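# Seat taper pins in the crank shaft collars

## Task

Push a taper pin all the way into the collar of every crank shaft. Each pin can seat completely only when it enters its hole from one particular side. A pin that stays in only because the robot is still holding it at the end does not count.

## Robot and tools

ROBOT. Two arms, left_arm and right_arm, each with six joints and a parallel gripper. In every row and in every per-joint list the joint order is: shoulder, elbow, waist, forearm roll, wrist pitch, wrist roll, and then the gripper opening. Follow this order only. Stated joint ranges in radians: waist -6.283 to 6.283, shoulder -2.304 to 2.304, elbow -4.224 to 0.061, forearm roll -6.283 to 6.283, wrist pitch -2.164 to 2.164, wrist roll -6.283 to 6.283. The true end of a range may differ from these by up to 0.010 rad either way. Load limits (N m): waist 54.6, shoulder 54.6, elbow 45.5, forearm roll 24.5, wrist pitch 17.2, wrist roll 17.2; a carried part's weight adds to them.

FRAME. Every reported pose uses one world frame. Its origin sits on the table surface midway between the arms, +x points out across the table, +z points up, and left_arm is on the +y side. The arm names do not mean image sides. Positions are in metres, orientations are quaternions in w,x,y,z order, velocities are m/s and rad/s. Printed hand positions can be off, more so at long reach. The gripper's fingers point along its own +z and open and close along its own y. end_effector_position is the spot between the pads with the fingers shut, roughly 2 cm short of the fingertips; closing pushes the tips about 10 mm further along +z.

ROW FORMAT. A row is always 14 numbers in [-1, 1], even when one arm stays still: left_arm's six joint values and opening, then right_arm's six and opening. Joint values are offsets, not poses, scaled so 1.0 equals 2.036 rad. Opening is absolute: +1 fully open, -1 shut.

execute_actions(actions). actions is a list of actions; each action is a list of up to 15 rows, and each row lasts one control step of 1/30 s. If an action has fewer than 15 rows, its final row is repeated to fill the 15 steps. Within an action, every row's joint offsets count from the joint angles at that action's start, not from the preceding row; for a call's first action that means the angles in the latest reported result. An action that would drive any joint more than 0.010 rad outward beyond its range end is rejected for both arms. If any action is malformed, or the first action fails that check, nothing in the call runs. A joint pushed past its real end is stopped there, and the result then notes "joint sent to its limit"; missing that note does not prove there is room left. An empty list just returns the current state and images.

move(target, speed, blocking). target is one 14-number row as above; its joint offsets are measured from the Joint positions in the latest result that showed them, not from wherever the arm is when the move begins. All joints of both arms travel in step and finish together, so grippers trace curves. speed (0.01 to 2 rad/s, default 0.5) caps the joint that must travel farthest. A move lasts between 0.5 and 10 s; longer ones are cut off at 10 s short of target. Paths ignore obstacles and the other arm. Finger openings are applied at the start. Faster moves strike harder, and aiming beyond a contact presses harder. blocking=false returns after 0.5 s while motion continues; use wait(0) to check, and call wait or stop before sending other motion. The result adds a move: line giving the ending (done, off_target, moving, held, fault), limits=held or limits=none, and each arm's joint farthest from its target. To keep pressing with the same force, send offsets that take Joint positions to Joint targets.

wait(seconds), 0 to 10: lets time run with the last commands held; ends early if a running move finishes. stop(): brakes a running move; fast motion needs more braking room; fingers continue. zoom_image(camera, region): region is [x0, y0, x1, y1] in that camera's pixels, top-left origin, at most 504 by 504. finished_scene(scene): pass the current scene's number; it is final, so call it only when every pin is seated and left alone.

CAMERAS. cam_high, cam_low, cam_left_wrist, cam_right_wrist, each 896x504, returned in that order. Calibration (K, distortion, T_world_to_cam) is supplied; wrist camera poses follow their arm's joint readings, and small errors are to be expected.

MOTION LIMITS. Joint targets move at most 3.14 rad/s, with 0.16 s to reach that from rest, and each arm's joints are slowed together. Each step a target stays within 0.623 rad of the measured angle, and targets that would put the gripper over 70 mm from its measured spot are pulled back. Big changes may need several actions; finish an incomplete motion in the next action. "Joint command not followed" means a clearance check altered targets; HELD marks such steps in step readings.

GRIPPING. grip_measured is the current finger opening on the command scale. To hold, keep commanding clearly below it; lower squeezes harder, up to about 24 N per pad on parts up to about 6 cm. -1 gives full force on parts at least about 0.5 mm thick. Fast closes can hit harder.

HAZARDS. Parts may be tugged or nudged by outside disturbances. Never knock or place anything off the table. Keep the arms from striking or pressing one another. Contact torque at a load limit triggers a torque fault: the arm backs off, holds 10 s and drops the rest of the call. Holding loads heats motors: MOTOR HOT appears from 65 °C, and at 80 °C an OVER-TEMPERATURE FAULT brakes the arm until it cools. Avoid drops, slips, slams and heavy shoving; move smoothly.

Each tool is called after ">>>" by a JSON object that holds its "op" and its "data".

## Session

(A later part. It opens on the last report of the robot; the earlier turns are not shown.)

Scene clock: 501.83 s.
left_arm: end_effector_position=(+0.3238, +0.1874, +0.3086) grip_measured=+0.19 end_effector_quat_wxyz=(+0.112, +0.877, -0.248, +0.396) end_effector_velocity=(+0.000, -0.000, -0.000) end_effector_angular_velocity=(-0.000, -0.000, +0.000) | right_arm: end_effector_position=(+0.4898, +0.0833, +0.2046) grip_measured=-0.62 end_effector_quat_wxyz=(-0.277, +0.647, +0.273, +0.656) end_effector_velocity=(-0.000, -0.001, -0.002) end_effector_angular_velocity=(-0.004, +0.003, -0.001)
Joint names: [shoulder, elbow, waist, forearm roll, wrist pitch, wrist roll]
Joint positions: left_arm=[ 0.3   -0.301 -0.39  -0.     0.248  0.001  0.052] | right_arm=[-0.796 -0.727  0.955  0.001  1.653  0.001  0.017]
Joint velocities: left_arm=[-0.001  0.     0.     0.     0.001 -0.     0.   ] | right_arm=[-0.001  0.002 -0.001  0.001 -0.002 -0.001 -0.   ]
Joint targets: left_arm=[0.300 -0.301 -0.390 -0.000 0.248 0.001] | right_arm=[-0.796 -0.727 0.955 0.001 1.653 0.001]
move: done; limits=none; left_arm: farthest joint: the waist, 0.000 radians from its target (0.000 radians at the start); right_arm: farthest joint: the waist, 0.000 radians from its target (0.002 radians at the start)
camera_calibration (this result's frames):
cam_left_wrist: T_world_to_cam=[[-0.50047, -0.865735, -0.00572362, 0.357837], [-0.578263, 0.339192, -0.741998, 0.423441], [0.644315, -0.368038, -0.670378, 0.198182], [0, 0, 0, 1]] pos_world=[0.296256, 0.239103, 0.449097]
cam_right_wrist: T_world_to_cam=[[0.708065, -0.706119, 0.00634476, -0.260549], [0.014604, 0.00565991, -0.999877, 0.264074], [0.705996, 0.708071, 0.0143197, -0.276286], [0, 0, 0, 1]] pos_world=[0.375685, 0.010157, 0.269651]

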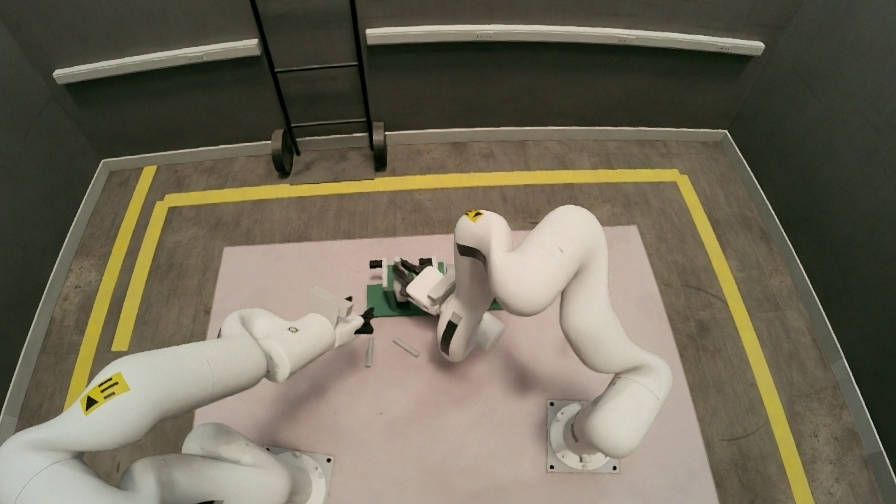

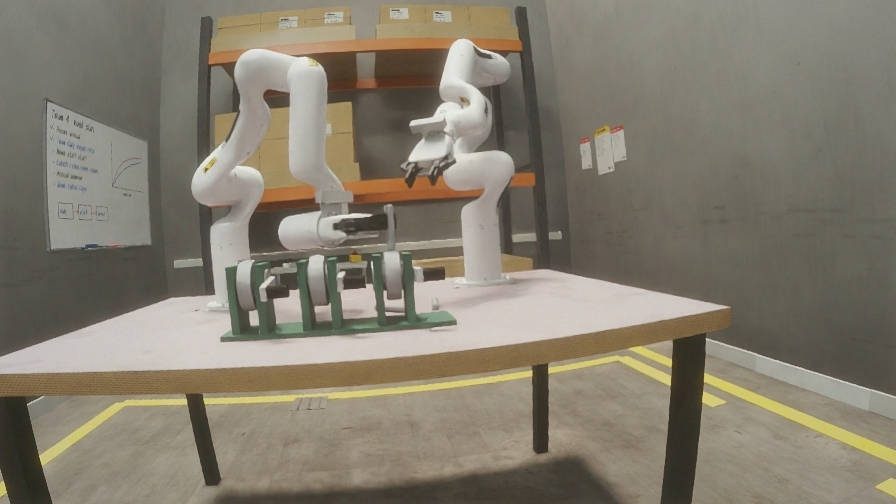

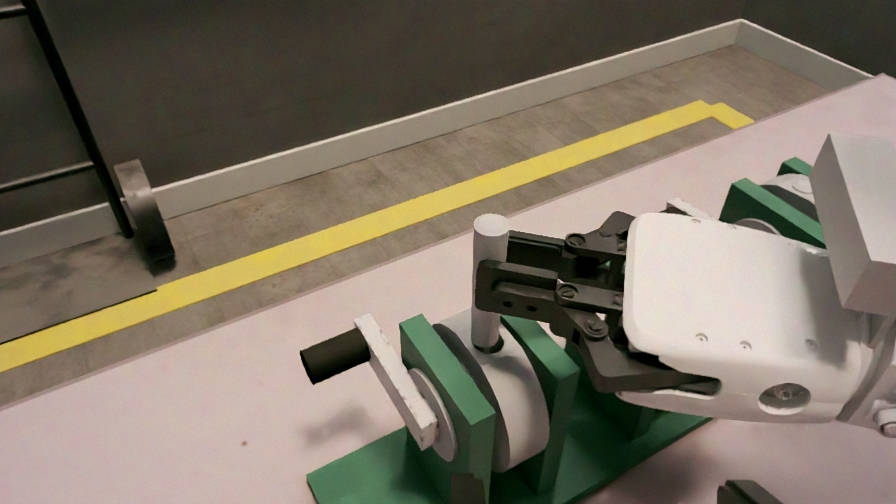

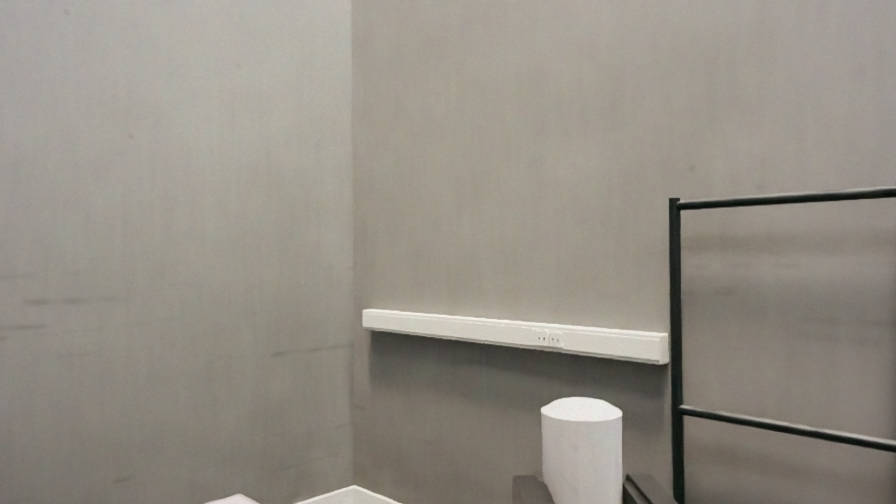

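>>> {"op": "move", "data": {"target": [0,0,0,0,0,0,0.2,0.0012,0.0033,0.0018,0,0.002,0,-1], "speed": 0.02}}

>>> {"op": "move", "data": {"target": [0,0,0,0,0,0,0.2,-0.009,-0.0033,0,0,0.0057,0,-1], "speed": 0.015}}

>>> {"op": "zoom_image", "data": {"camera": "cam_left_wrist", "region": [420,260,550,380]}}

Scene clock: 514.30 s.
left_arm: end_effector_position=(+0.3238, +0.1874, +0.3086) grip_measured=+0.19 end_effector_quat_wxyz=(+0.112, +0.877, -0.248, +0.396) end_effector_velocity=(-0.000, -0.000, -0.000) end_effector_angular_velocity=(+0.000, +0.001, -0.000) | right_arm: end_effector_position=(+0.4864, +0.0832, +0.2047) grip_measured=-0.62 end_effector_quat_wxyz=(-0.278, +0.647, +0.274, +0.655) end_effector_velocity=(-0.000, -0.000, -0.000) end_effector_angular_velocity=(+0.001, -0.000, +0.000)
Joint names: [shoulder, elbow, waist, forearm roll, wrist pitch, wrist roll]
Joint positions: left_arm=[ 0.3   -0.301 -0.39  -0.     0.248  0.001  0.052] | right_arm=[-0.794 -0.72   0.959  0.001  1.657  0.001  0.017]
Joint velocities: left_arm=[ 0.     0.    -0.001 -0.001 -0.001 -0.    -0.   ] | right_arm=[-0.001  0.001 -0.    -0.     0.002  0.    -0.   ]
Joint targets: left_arm=[0.300 -0.301 -0.390 -0.000 0.248 0.001] | right_arm=[-0.794 -0.720 0.959 0.001 1.657 0.001]
move: done; limits=none; left_arm: farthest joint: the waist, 0.000 radians from its target (0.000 radians at the start); right_arm: farthest joint: the waist, 0.000 radians from its target (0.004 radians at the start)
camera_calibration (this result's frames):
cam_left_wrist: T_world_to_cam=[[-0.50047, -0.865735, -0.00572355, 0.357837], [-0.578263, 0.339192, -0.741998, 0.423441], [0.644315, -0.368038, -0.670378, 0.198182], [0, 0, 0, 1]] pos_world=[0.296256, 0.239103, 0.449097]
cam_right_wrist: T_world_to_cam=[[0.71064, -0.703527, 0.00634994, -0.259708], [0.0144472, 0.00556849, -0.99988, 0.264331], [0.703408, 0.710646, 0.0141212, -0.27265], [0, 0, 0, 1]] pos_world=[0.372524, 0.00957434, 0.269799]

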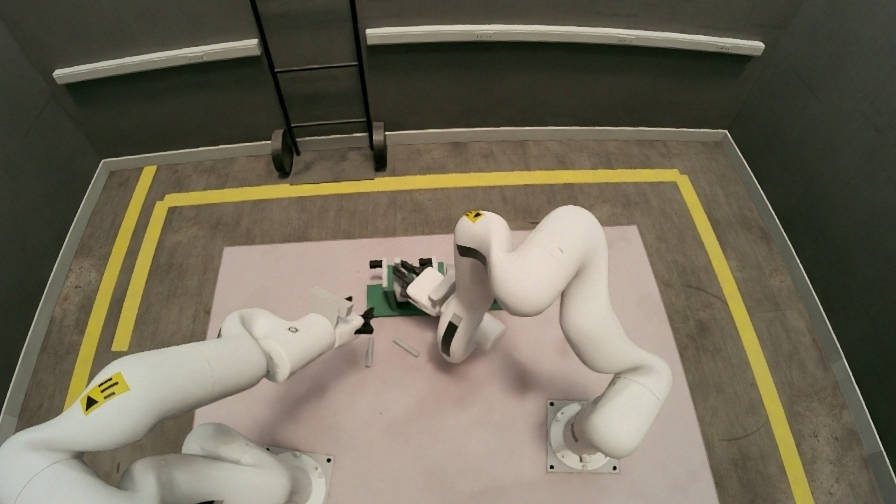

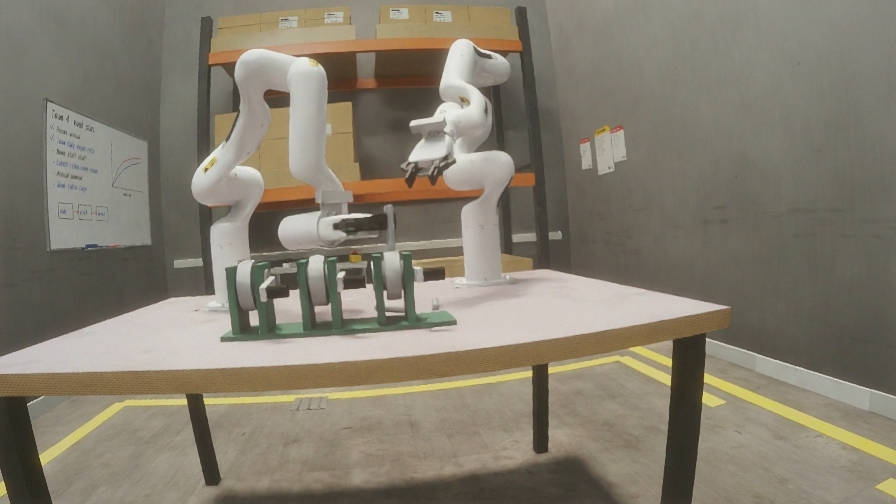

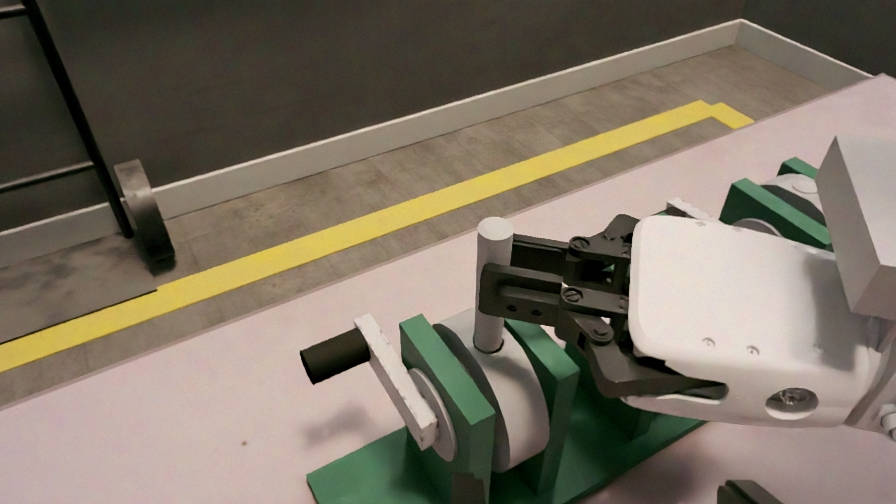

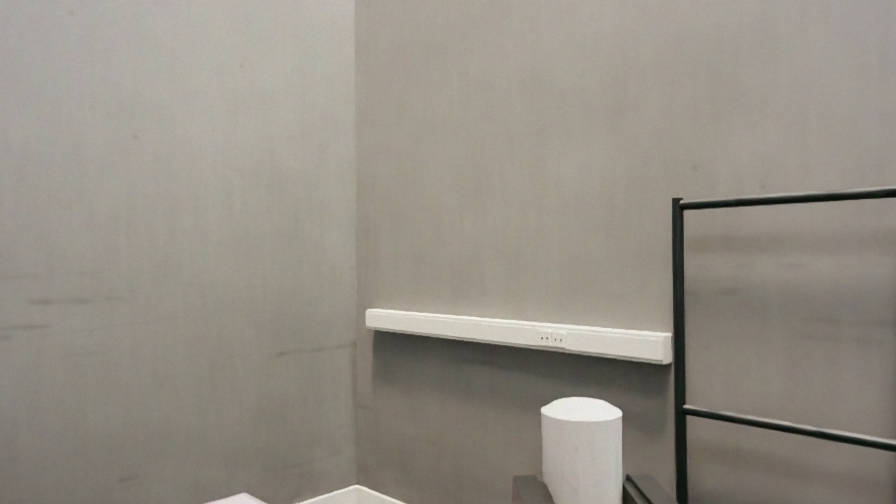

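Scene clock: 515.87 s.
left_arm: end_effector_position=(+0.3238, +0.1874, +0.3086) grip_measured=+0.19 end_effector_quat_wxyz=(+0.112, +0.877, -0.248, +0.396) end_effector_velocity=(+0.000, -0.000, -0.000) end_effector_angular_velocity=(-0.001, -0.001, +0.000) | right_arm: end_effector_position=(+0.4865, +0.0832, +0.2006) grip_measured=-0.62 end_effector_quat_wxyz=(-0.279, +0.644, +0.273, +0.658) end_effector_velocity=(-0.002, -0.000, -0.001) end_effector_angular_velocity=(-0.000, -0.000, +0.002)
Joint names: [shoulder, elbow, waist, forearm roll, wrist pitch, wrist roll]
Joint positions: left_arm=[ 0.3   -0.301 -0.39  -0.     0.248  0.001  0.052] | right_arm=[-0.812 -0.728  0.959  0.001  1.677  0.001  0.017]
Joint velocities: left_arm=[-0.002 -0.    -0.    -0.     0.002  0.     0.   ] | right_arm=[-0.003  0.002  0.001 -0.001  0.005 -0.    -0.   ]
Joint targets: left_arm=[0.300 -0.301 -0.390 -0.000 0.248 0.001] | right_arm=[-0.812 -0.727 0.959 0.001 1.669 0.001]
move: done; limits=none; left_arm: farthest joint: the waist, 0.000 radians from its target (0.000 radians at the start); right_arm: farthest joint: the wrist pitch, 0.008 radians from its target (0.012 radians at the start)
camera_calibration (this result's frames):
cam_left_wrist: T_world_to_cam=[[-0.50047, -0.865735, -0.00572352, 0.357837], [-0.578263, 0.339192, -0.741998, 0.423441], [0.644315, -0.368038, -0.670377, 0.198182], [0, 0, 0, 1]] pos_world=[0.296256, 0.239103, 0.449097]
cam_right_wrist: T_world_to_cam=[[0.710563, -0.703605, 0.00624891, -0.259639], [0.0207476, 0.0120741, -0.999712, 0.256581], [0.703327, 0.710488, 0.0231776, -0.274432], [0, 0, 0, 1]] pos_world=[0.372182, 0.00919954, 0.26449]

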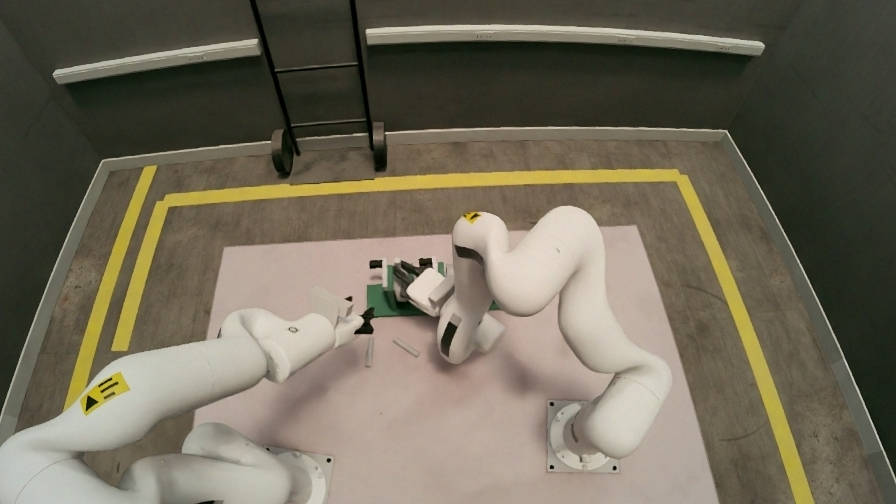

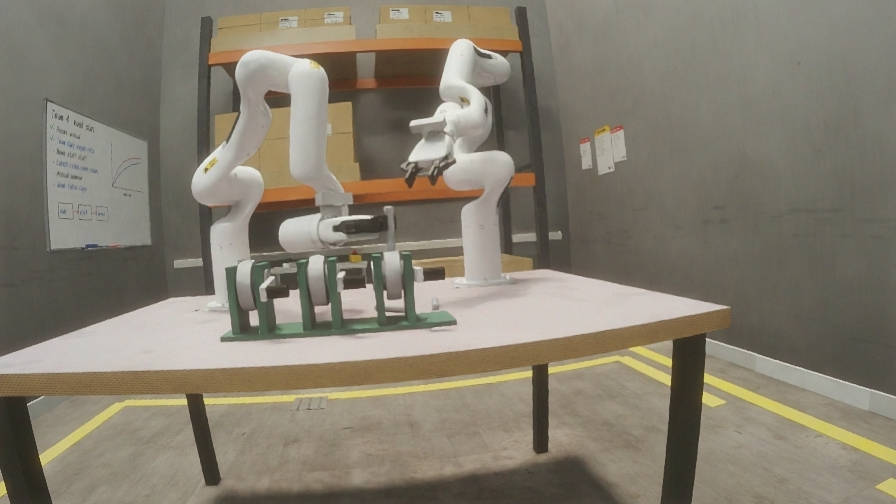

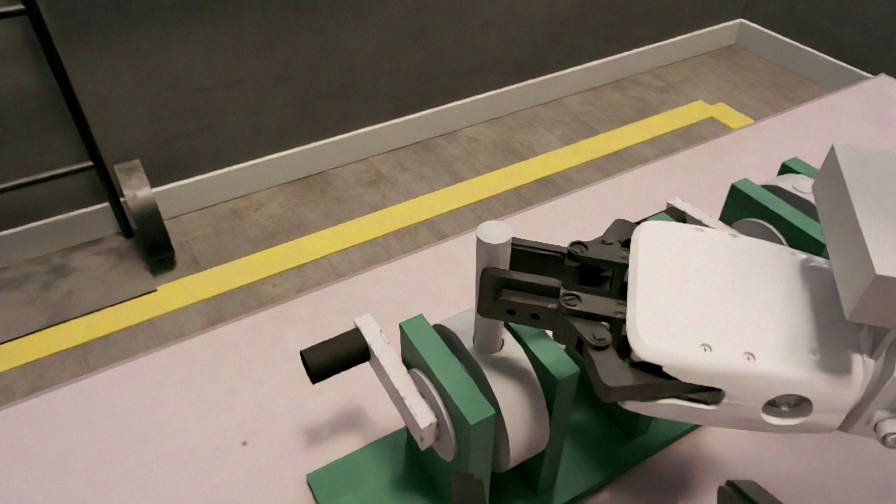

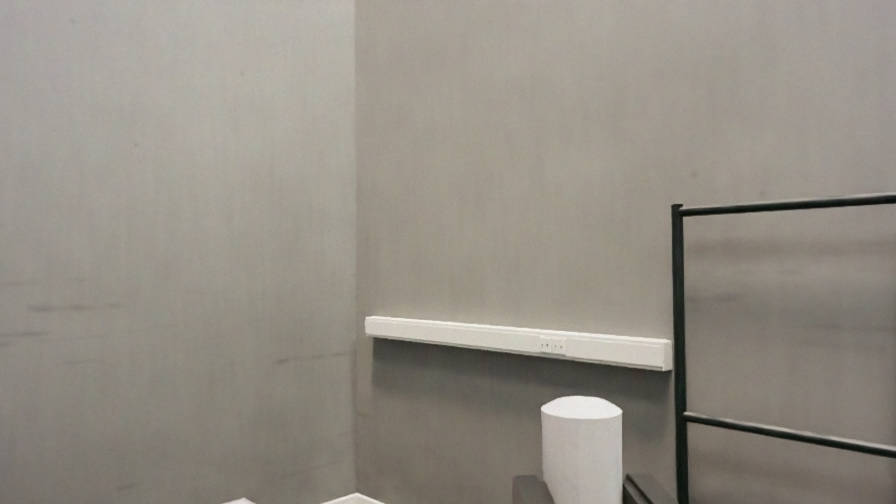

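Region (420, 260, 550, 380) of cam_left_wrist's 896x504 image, scaled by 3.877, with more detail than that image has; it fills the top 465 rows of this view, and the rest is white.

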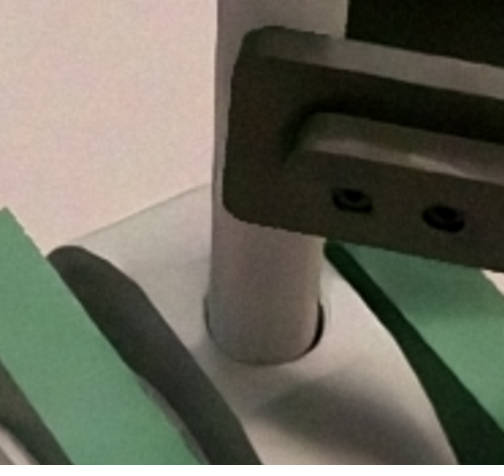

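>>> {"op": "move", "data": {"target": [0,0,0,0,0,0,0.2,0.005,0.0025,-0.0016,0,-0.0025,0,-1], "speed": 0.015}}

>>> {"op": "move", "data": {"target": [0,0,0,0,0,0,0.2,-0.01,-0.0037,0,0,0.0063,0,-1], "speed": 0.015}}

>>> {"op": "zoom_image", "data": {"camera": "cam_left_wrist", "region": [420,260,550,380]}}

Scene clock: 527.00 s.
left_arm: end_effector_position=(+0.3238, +0.1874, +0.3086) grip_measured=+0.19 end_effector_quat_wxyz=(+0.112, +0.877, -0.248, +0.396) end_effector_velocity=(-0.000, +0.000, -0.002) end_effector_angular_velocity=(+0.003, +0.003, -0.001) | right_arm: end_effector_position=(+0.4875, +0.0814, +0.2040) grip_measured=-0.62 end_effector_quat_wxyz=(-0.278, +0.645, +0.272, +0.658) end_effector_velocity=(+0.000, +0.001, +0.002) end_effector_angular_velocity=(+0.003, -0.003, +0.000)
Joint names: [shoulder, elbow, waist, forearm roll, wrist pitch, wrist roll]
Joint positions: left_arm=[ 0.3   -0.301 -0.39  -0.     0.248  0.001  0.052] | right_arm=[-0.802 -0.722  0.955  0.001  1.672  0.001  0.017]
Joint velocities: left_arm=[-0.003  0.     0.     0.002 -0.001  0.    -0.   ] | right_arm=[ 0.003 -0.001  0.     0.     0.001 -0.001 -0.   ]
Joint targets: left_arm=[0.300 -0.301 -0.390 -0.000 0.248 0.001] | right_arm=[-0.802 -0.722 0.955 0.001 1.672 0.001]
move: done; limits=none; left_arm: farthest joint: the waist, 0.000 radians from its target (0.000 radians at the start); right_arm: farthest joint: the elbow, 0.001 radians from its target (0.004 radians at the start)
camera_calibration (this result's frames):
cam_left_wrist: T_world_to_cam=[[-0.50047, -0.865735, -0.00572363, 0.357837], [-0.578263, 0.339192, -0.741998, 0.423441], [0.644315, -0.368038, -0.670377, 0.198182], [0, 0, 0, 1]] pos_world=[0.296256, 0.239103, 0.449097]
cam_right_wrist: T_world_to_cam=[[0.708304, -0.70588, 0.0062321, -0.26044], [0.0206159, 0.0118604, -0.999717, 0.260026], [0.705606, 0.708233, 0.0229532, -0.274856], [0, 0, 0, 1]] pos_world=[0.37305, 0.00773896, 0.267885]

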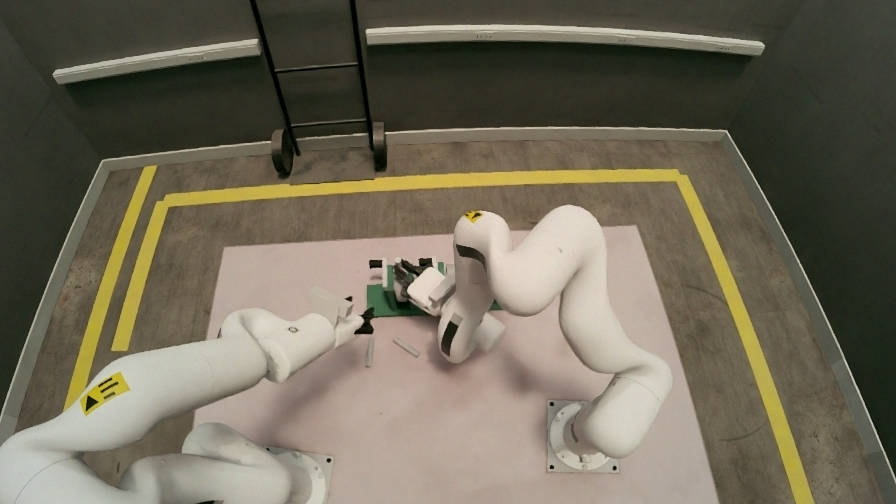

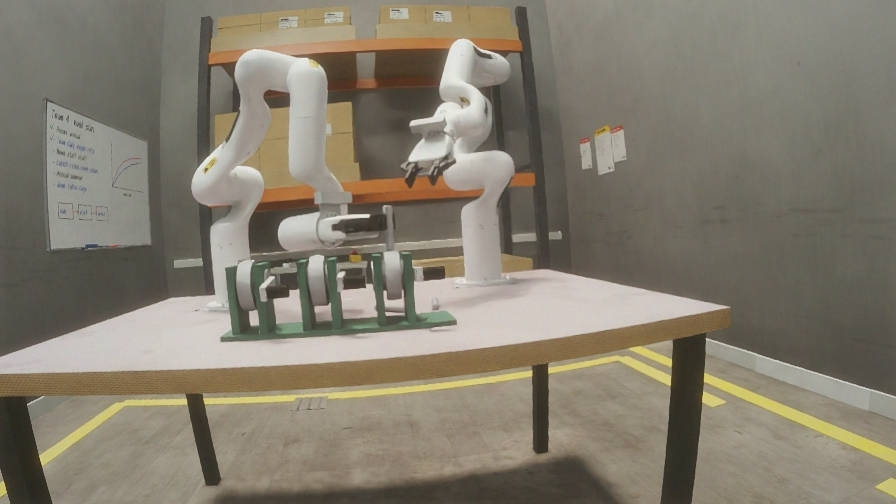

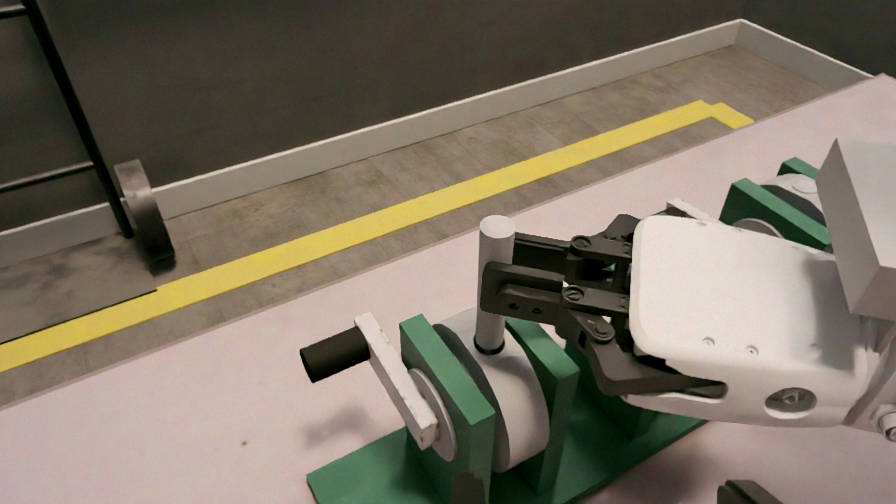

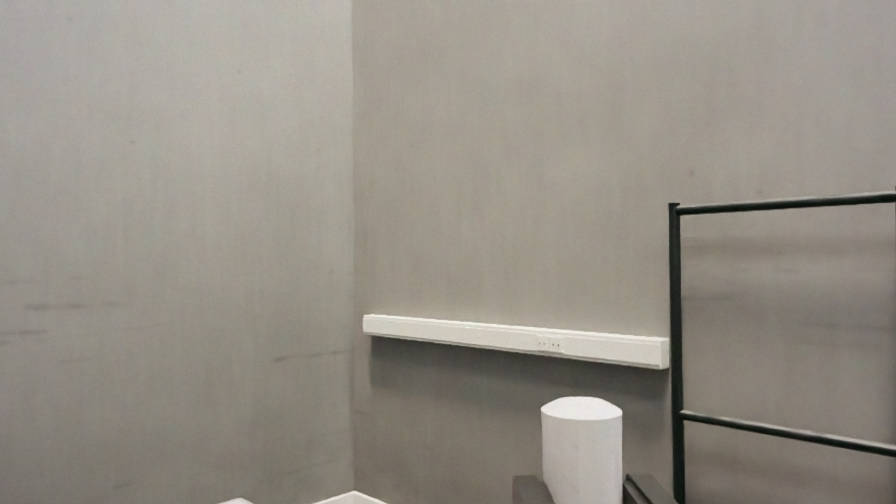

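Scene clock: 528.57 s.
left_arm: end_effector_position=(+0.3238, +0.1874, +0.3086) grip_measured=+0.19 end_effector_quat_wxyz=(+0.112, +0.877, -0.248, +0.396) end_effector_velocity=(-0.000, +0.000, +0.001) end_effector_angular_velocity=(-0.000, -0.001, -0.000) | right_arm: end_effector_position=(+0.4875, +0.0813, +0.1968) grip_measured=-0.62 end_effector_quat_wxyz=(-0.278, +0.645, +0.272, +0.658) end_effector_velocity=(+0.000, +0.001, +0.002) end_effector_angular_velocity=(+0.002, -0.002, +0.001)
Joint names: [shoulder, elbow, waist, forearm roll, wrist pitch, wrist roll]
Joint positions: left_arm=[ 0.3   -0.301 -0.39  -0.     0.248  0.001  0.052] | right_arm=[-0.822 -0.73   0.955  0.001  1.685  0.001  0.017]
Joint velocities: left_arm=[ 0.002  0.     0.     0.    -0.    -0.    -0.   ] | right_arm=[ 0.002 -0.001  0.001  0.    -0.    -0.    -0.   ]
Joint targets: left_arm=[0.300 -0.301 -0.390 -0.000 0.248 0.001] | right_arm=[-0.822 -0.730 0.955 0.001 1.685 0.001]
move: done; limits=none; left_arm: farthest joint: the waist, 0.000 radians from its target (0.000 radians at the start); right_arm: farthest joint: the waist, 0.000 radians from its target (0.000 radians at the start)
camera_calibration (this result's frames):
cam_left_wrist: T_world_to_cam=[[-0.50047, -0.865735, -0.00572373, 0.357838], [-0.578263, 0.339192, -0.741998, 0.423441], [0.644315, -0.368038, -0.670378, 0.198182], [0, 0, 0, 1]] pos_world=[0.296256, 0.239103, 0.449097]
cam_right_wrist: T_world_to_cam=[[0.708305, -0.705879, 0.00624052, -0.260398], [0.0206339, 0.0118666, -0.999717, 0.252827], [0.705605, 0.708233, 0.0229702, -0.274552], [0, 0, 0, 1]] pos_world=[0.37295, 0.00763713, 0.260687]

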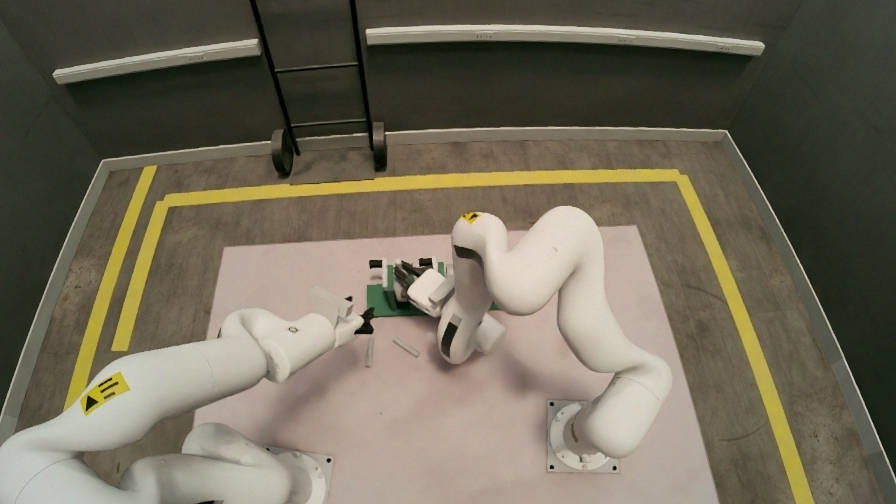

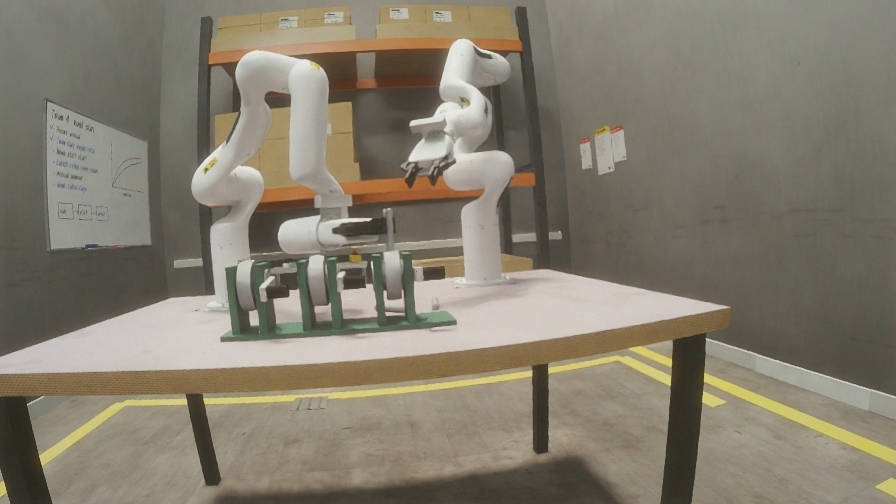

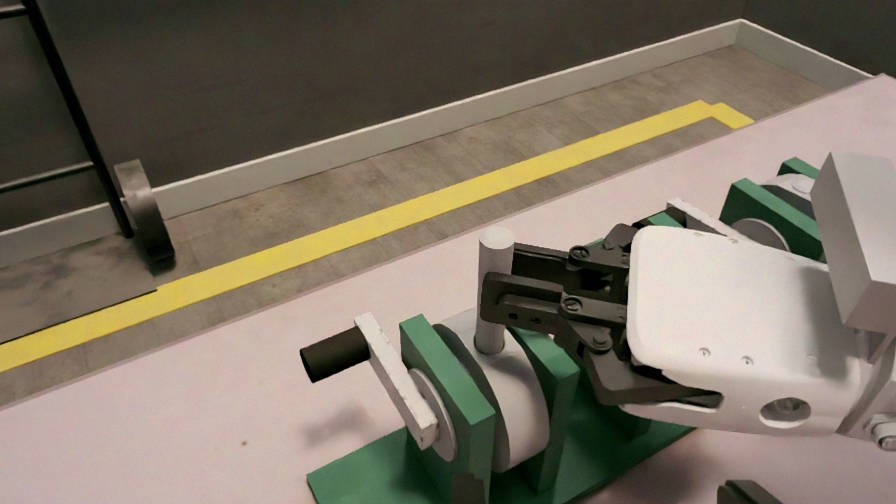

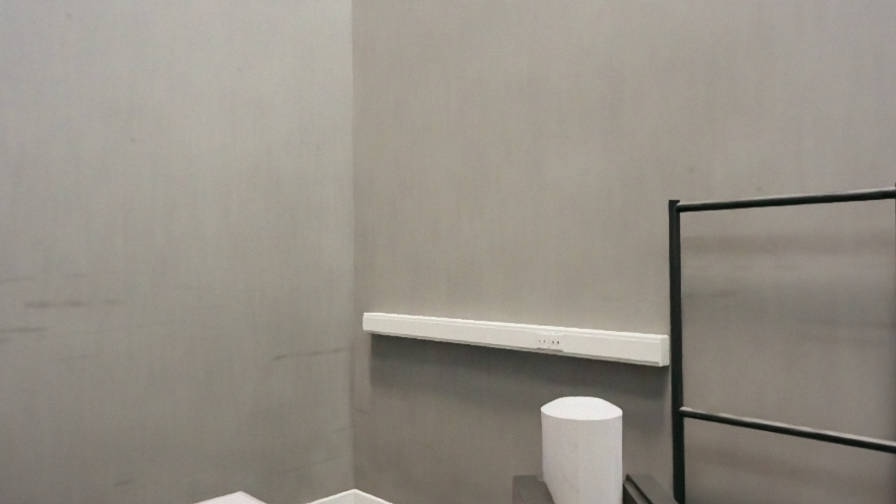

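Region (420, 260, 550, 380) of cam_left_wrist's 896x504 image, scaled by 3.877, with more detail than that image has; it fills the top 465 rows of this view, and the rest is white.

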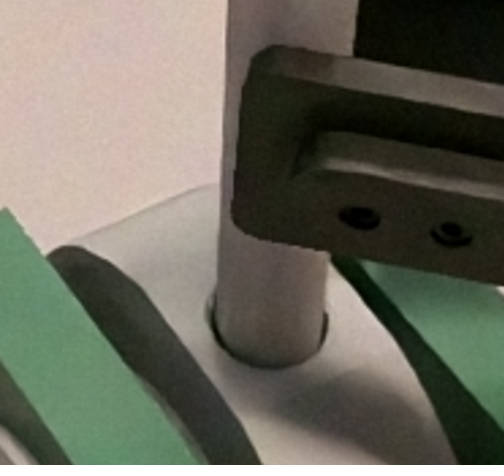

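>>> {"op": "move", "data": {"target": [0,0,0,0,0,0,0.2,-0.004,-0.003,0,0,-0.013,0,-1], "speed": 0.015}}

>>> {"op": "move", "data": {"target": [0,0,0,0,0,0,0.2,0,0,0,0,0,0,-0.3]}}

Scene clock: 550.23 s.
left_arm: end_effector_position=(+0.3238, +0.1874, +0.3086) grip_measured=+0.19 end_effector_quat_wxyz=(+0.112, +0.877, -0.248, +0.396) end_effector_velocity=(-0.000, +0.000, -0.000) end_effector_angular_velocity=(+0.001, +0.001, -0.000) | right_arm: end_effector_position=(+0.4884, +0.0822, +0.1873) grip_measured=-0.62 end_effector_quat_wxyz=(-0.274, +0.654, +0.275, +0.649) end_effector_velocity=(-0.000, +0.000, -0.001) end_effector_angular_velocity=(-0.000, +0.001, +0.000)
Joint names: [shoulder, elbow, waist, forearm roll, wrist pitch, wrist roll]
Joint positions: left_arm=[ 0.3   -0.301 -0.39  -0.     0.248  0.001  0.052] | right_arm=[-0.83  -0.736  0.955  0.001  1.658  0.001  0.017]
Joint velocities: left_arm=[ 0.     0.    -0.    -0.    -0.001  0.    -0.   ] | right_arm=[-0.001 -0.001  0.     0.    -0.001  0.    -0.   ]
Joint targets: left_arm=[0.300 -0.301 -0.390 -0.000 0.248 0.001] | right_arm=[-0.830 -0.736 0.955 0.001 1.658 0.001]
move: done; limits=none; left_arm: farthest joint: the waist, 0.000 radians from its target (0.000 radians at the start); right_arm: farthest joint: the waist, 0.000 radians from its target (0.000 radians at the start)
camera_calibration (this result's frames):
cam_left_wrist: T_world_to_cam=[[-0.50047, -0.865735, -0.00572371, 0.357838], [-0.578263, 0.339192, -0.741998, 0.423441], [0.644315, -0.368038, -0.670378, 0.198182], [0, 0, 0, 1]] pos_world=[0.296256, 0.239103, 0.449097]
cam_right_wrist: T_world_to_cam=[[0.708431, -0.70575, 0.0065587, -0.260455], [0.000761727, -0.00852827, -0.999963, 0.25471], [0.70578, 0.70841, -0.0055041, -0.270413], [0, 0, 0, 1]] pos_world=[0.375173, 0.00991899, 0.25492]

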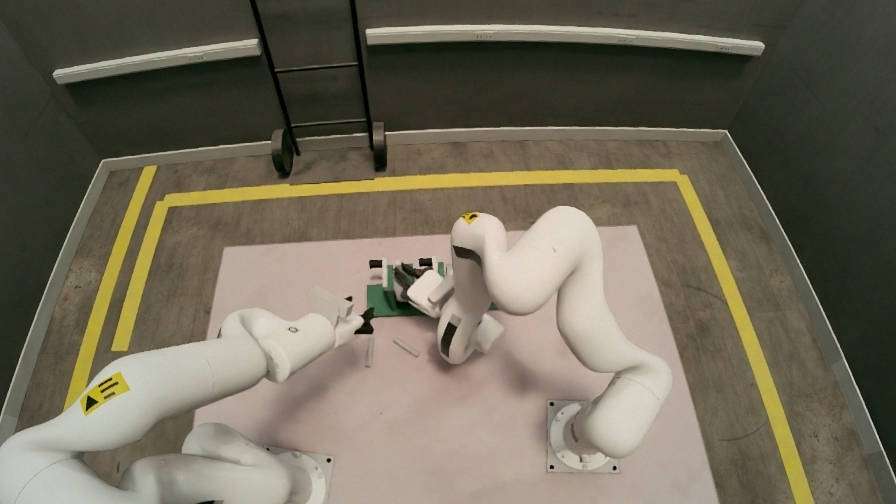

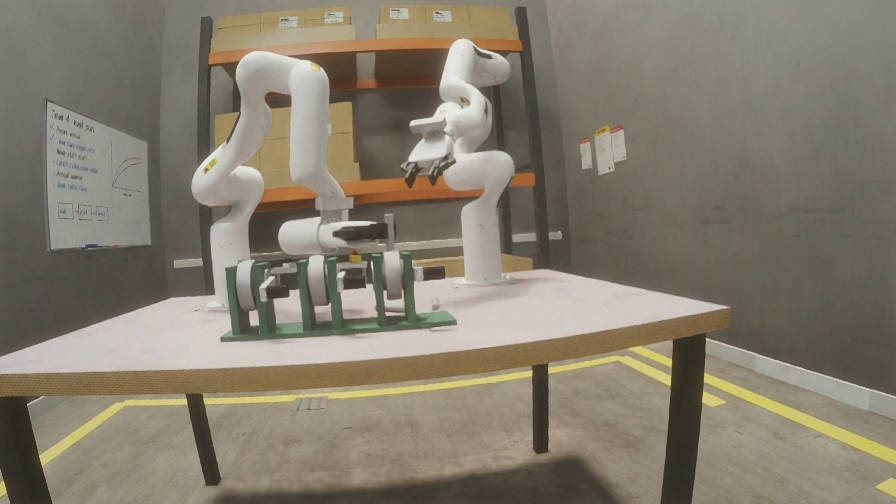

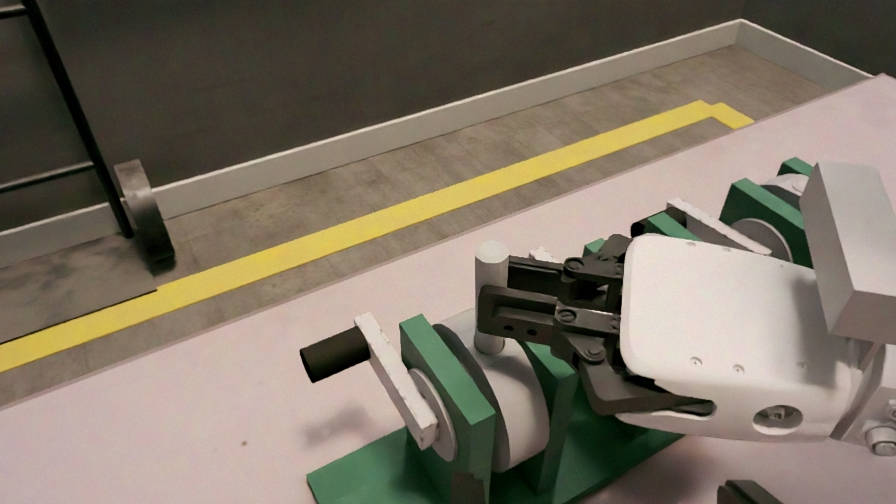

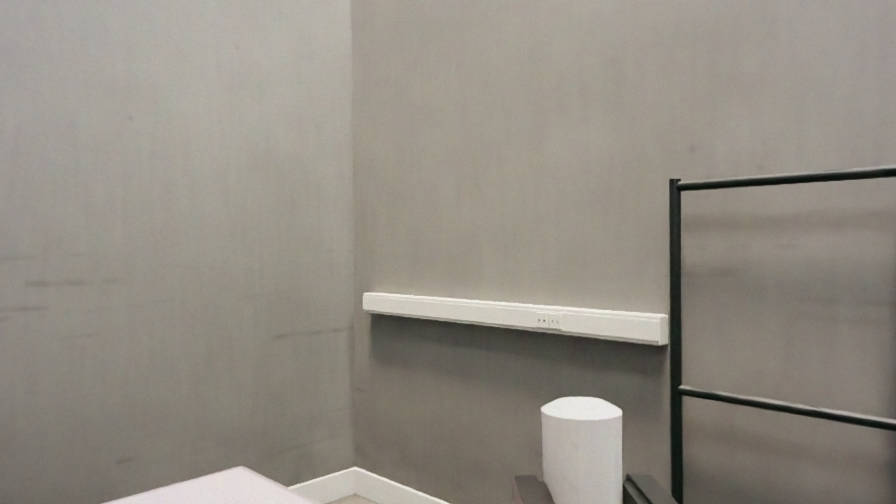

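Scene clock: 550.73 s.
left_arm: end_effector_position=(+0.3238, +0.1874, +0.3086) grip_measured=+0.19 end_effector_quat_wxyz=(+0.112, +0.877, -0.248, +0.396) end_effector_velocity=(+0.000, +0.000, +0.000) end_effector_angular_velocity=(-0.001, -0.002, +0.000) | right_arm: end_effector_position=(+0.4884, +0.0822, +0.1873) grip_measured=-0.32 end_effector_quat_wxyz=(-0.274, +0.654, +0.275, +0.649) end_effector_velocity=(-0.001, +0.000, -0.001) end_effector_angular_velocity=(-0.001, +0.001, +0.001)
Joint names: [shoulder, elbow, waist, forearm roll, wrist pitch, wrist roll]
Joint positions: left_arm=[ 0.3   -0.301 -0.39  -0.     0.248  0.001  0.052] | right_arm=[-0.83  -0.736  0.955  0.001  1.658  0.001  0.03 ]
Joint velocities: left_arm=[ 0.     0.     0.    -0.     0.002  0.    -0.   ] | right_arm=[-0.     0.001  0.001  0.    -0.001 -0.    -0.   ]
Joint targets: left_arm=[0.300 -0.301 -0.390 -0.000 0.248 0.001] | right_arm=[-0.830 -0.736 0.955 0.001 1.658 0.001]
move: done; limits=none; left_arm: farthest joint: the waist, 0.000 radians from its target (0.000 radians at the start); right_arm: farthest joint: the waist, 0.000 radians from its target (0.000 radians at the start)
camera_calibration (this result's frames):
cam_left_wrist: T_world_to_cam=[[-0.50047, -0.865735, -0.00572376, 0.357838], [-0.578263, 0.339192, -0.741998, 0.423441], [0.644315, -0.368038, -0.670378, 0.198182], [0, 0, 0, 1]] pos_world=[0.296256, 0.239103, 0.449097]
cam_right_wrist: T_world_to_cam=[[0.70843, -0.70575, 0.00655768, -0.260455], [0.000823142, -0.00846517, -0.999964, 0.254703], [0.70578, 0.70841, -0.00541605, -0.270439], [0, 0, 0, 1]] pos_world=[0.375175, 0.00992147, 0.254937]

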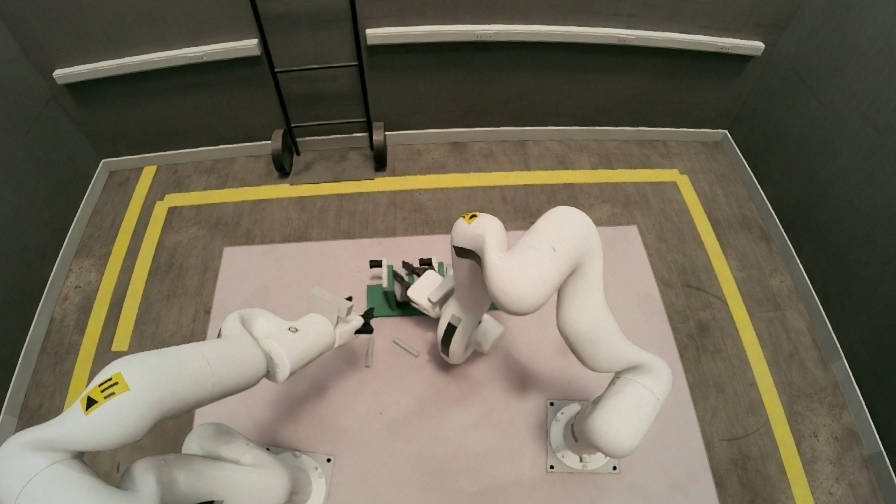

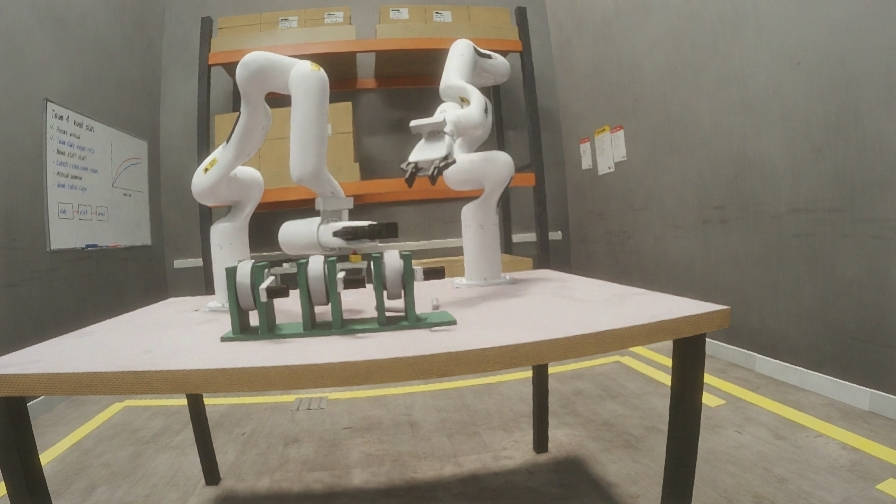

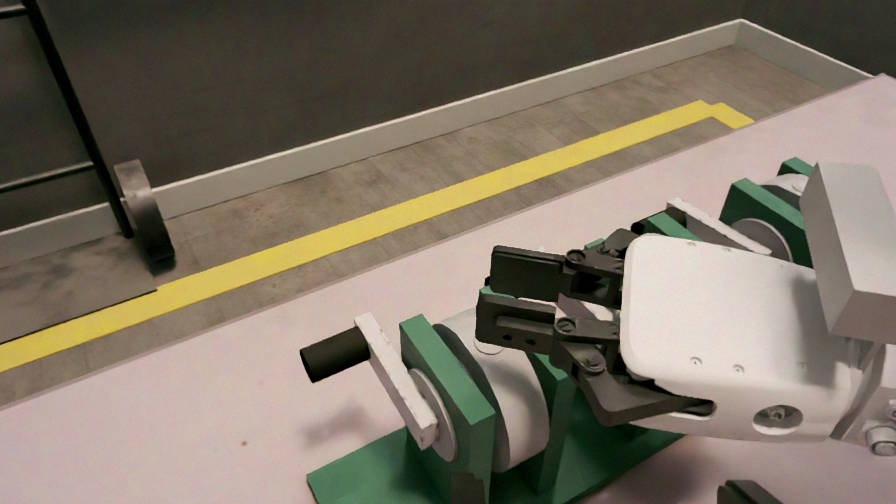

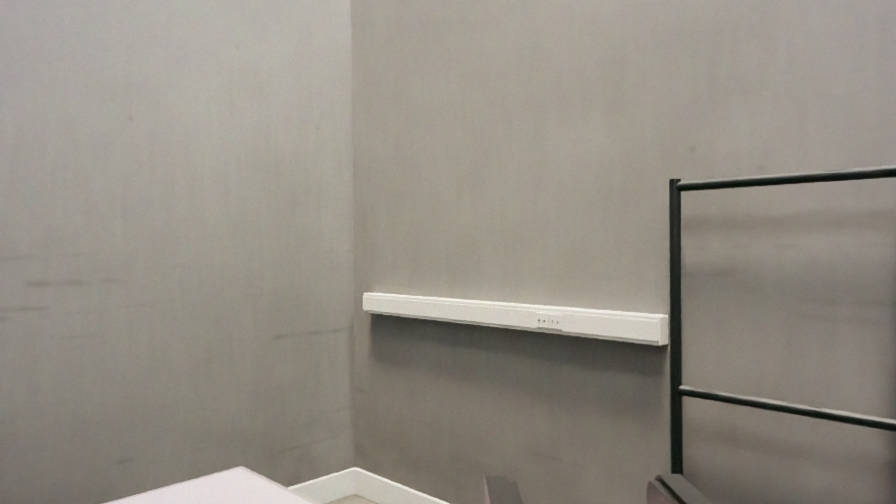

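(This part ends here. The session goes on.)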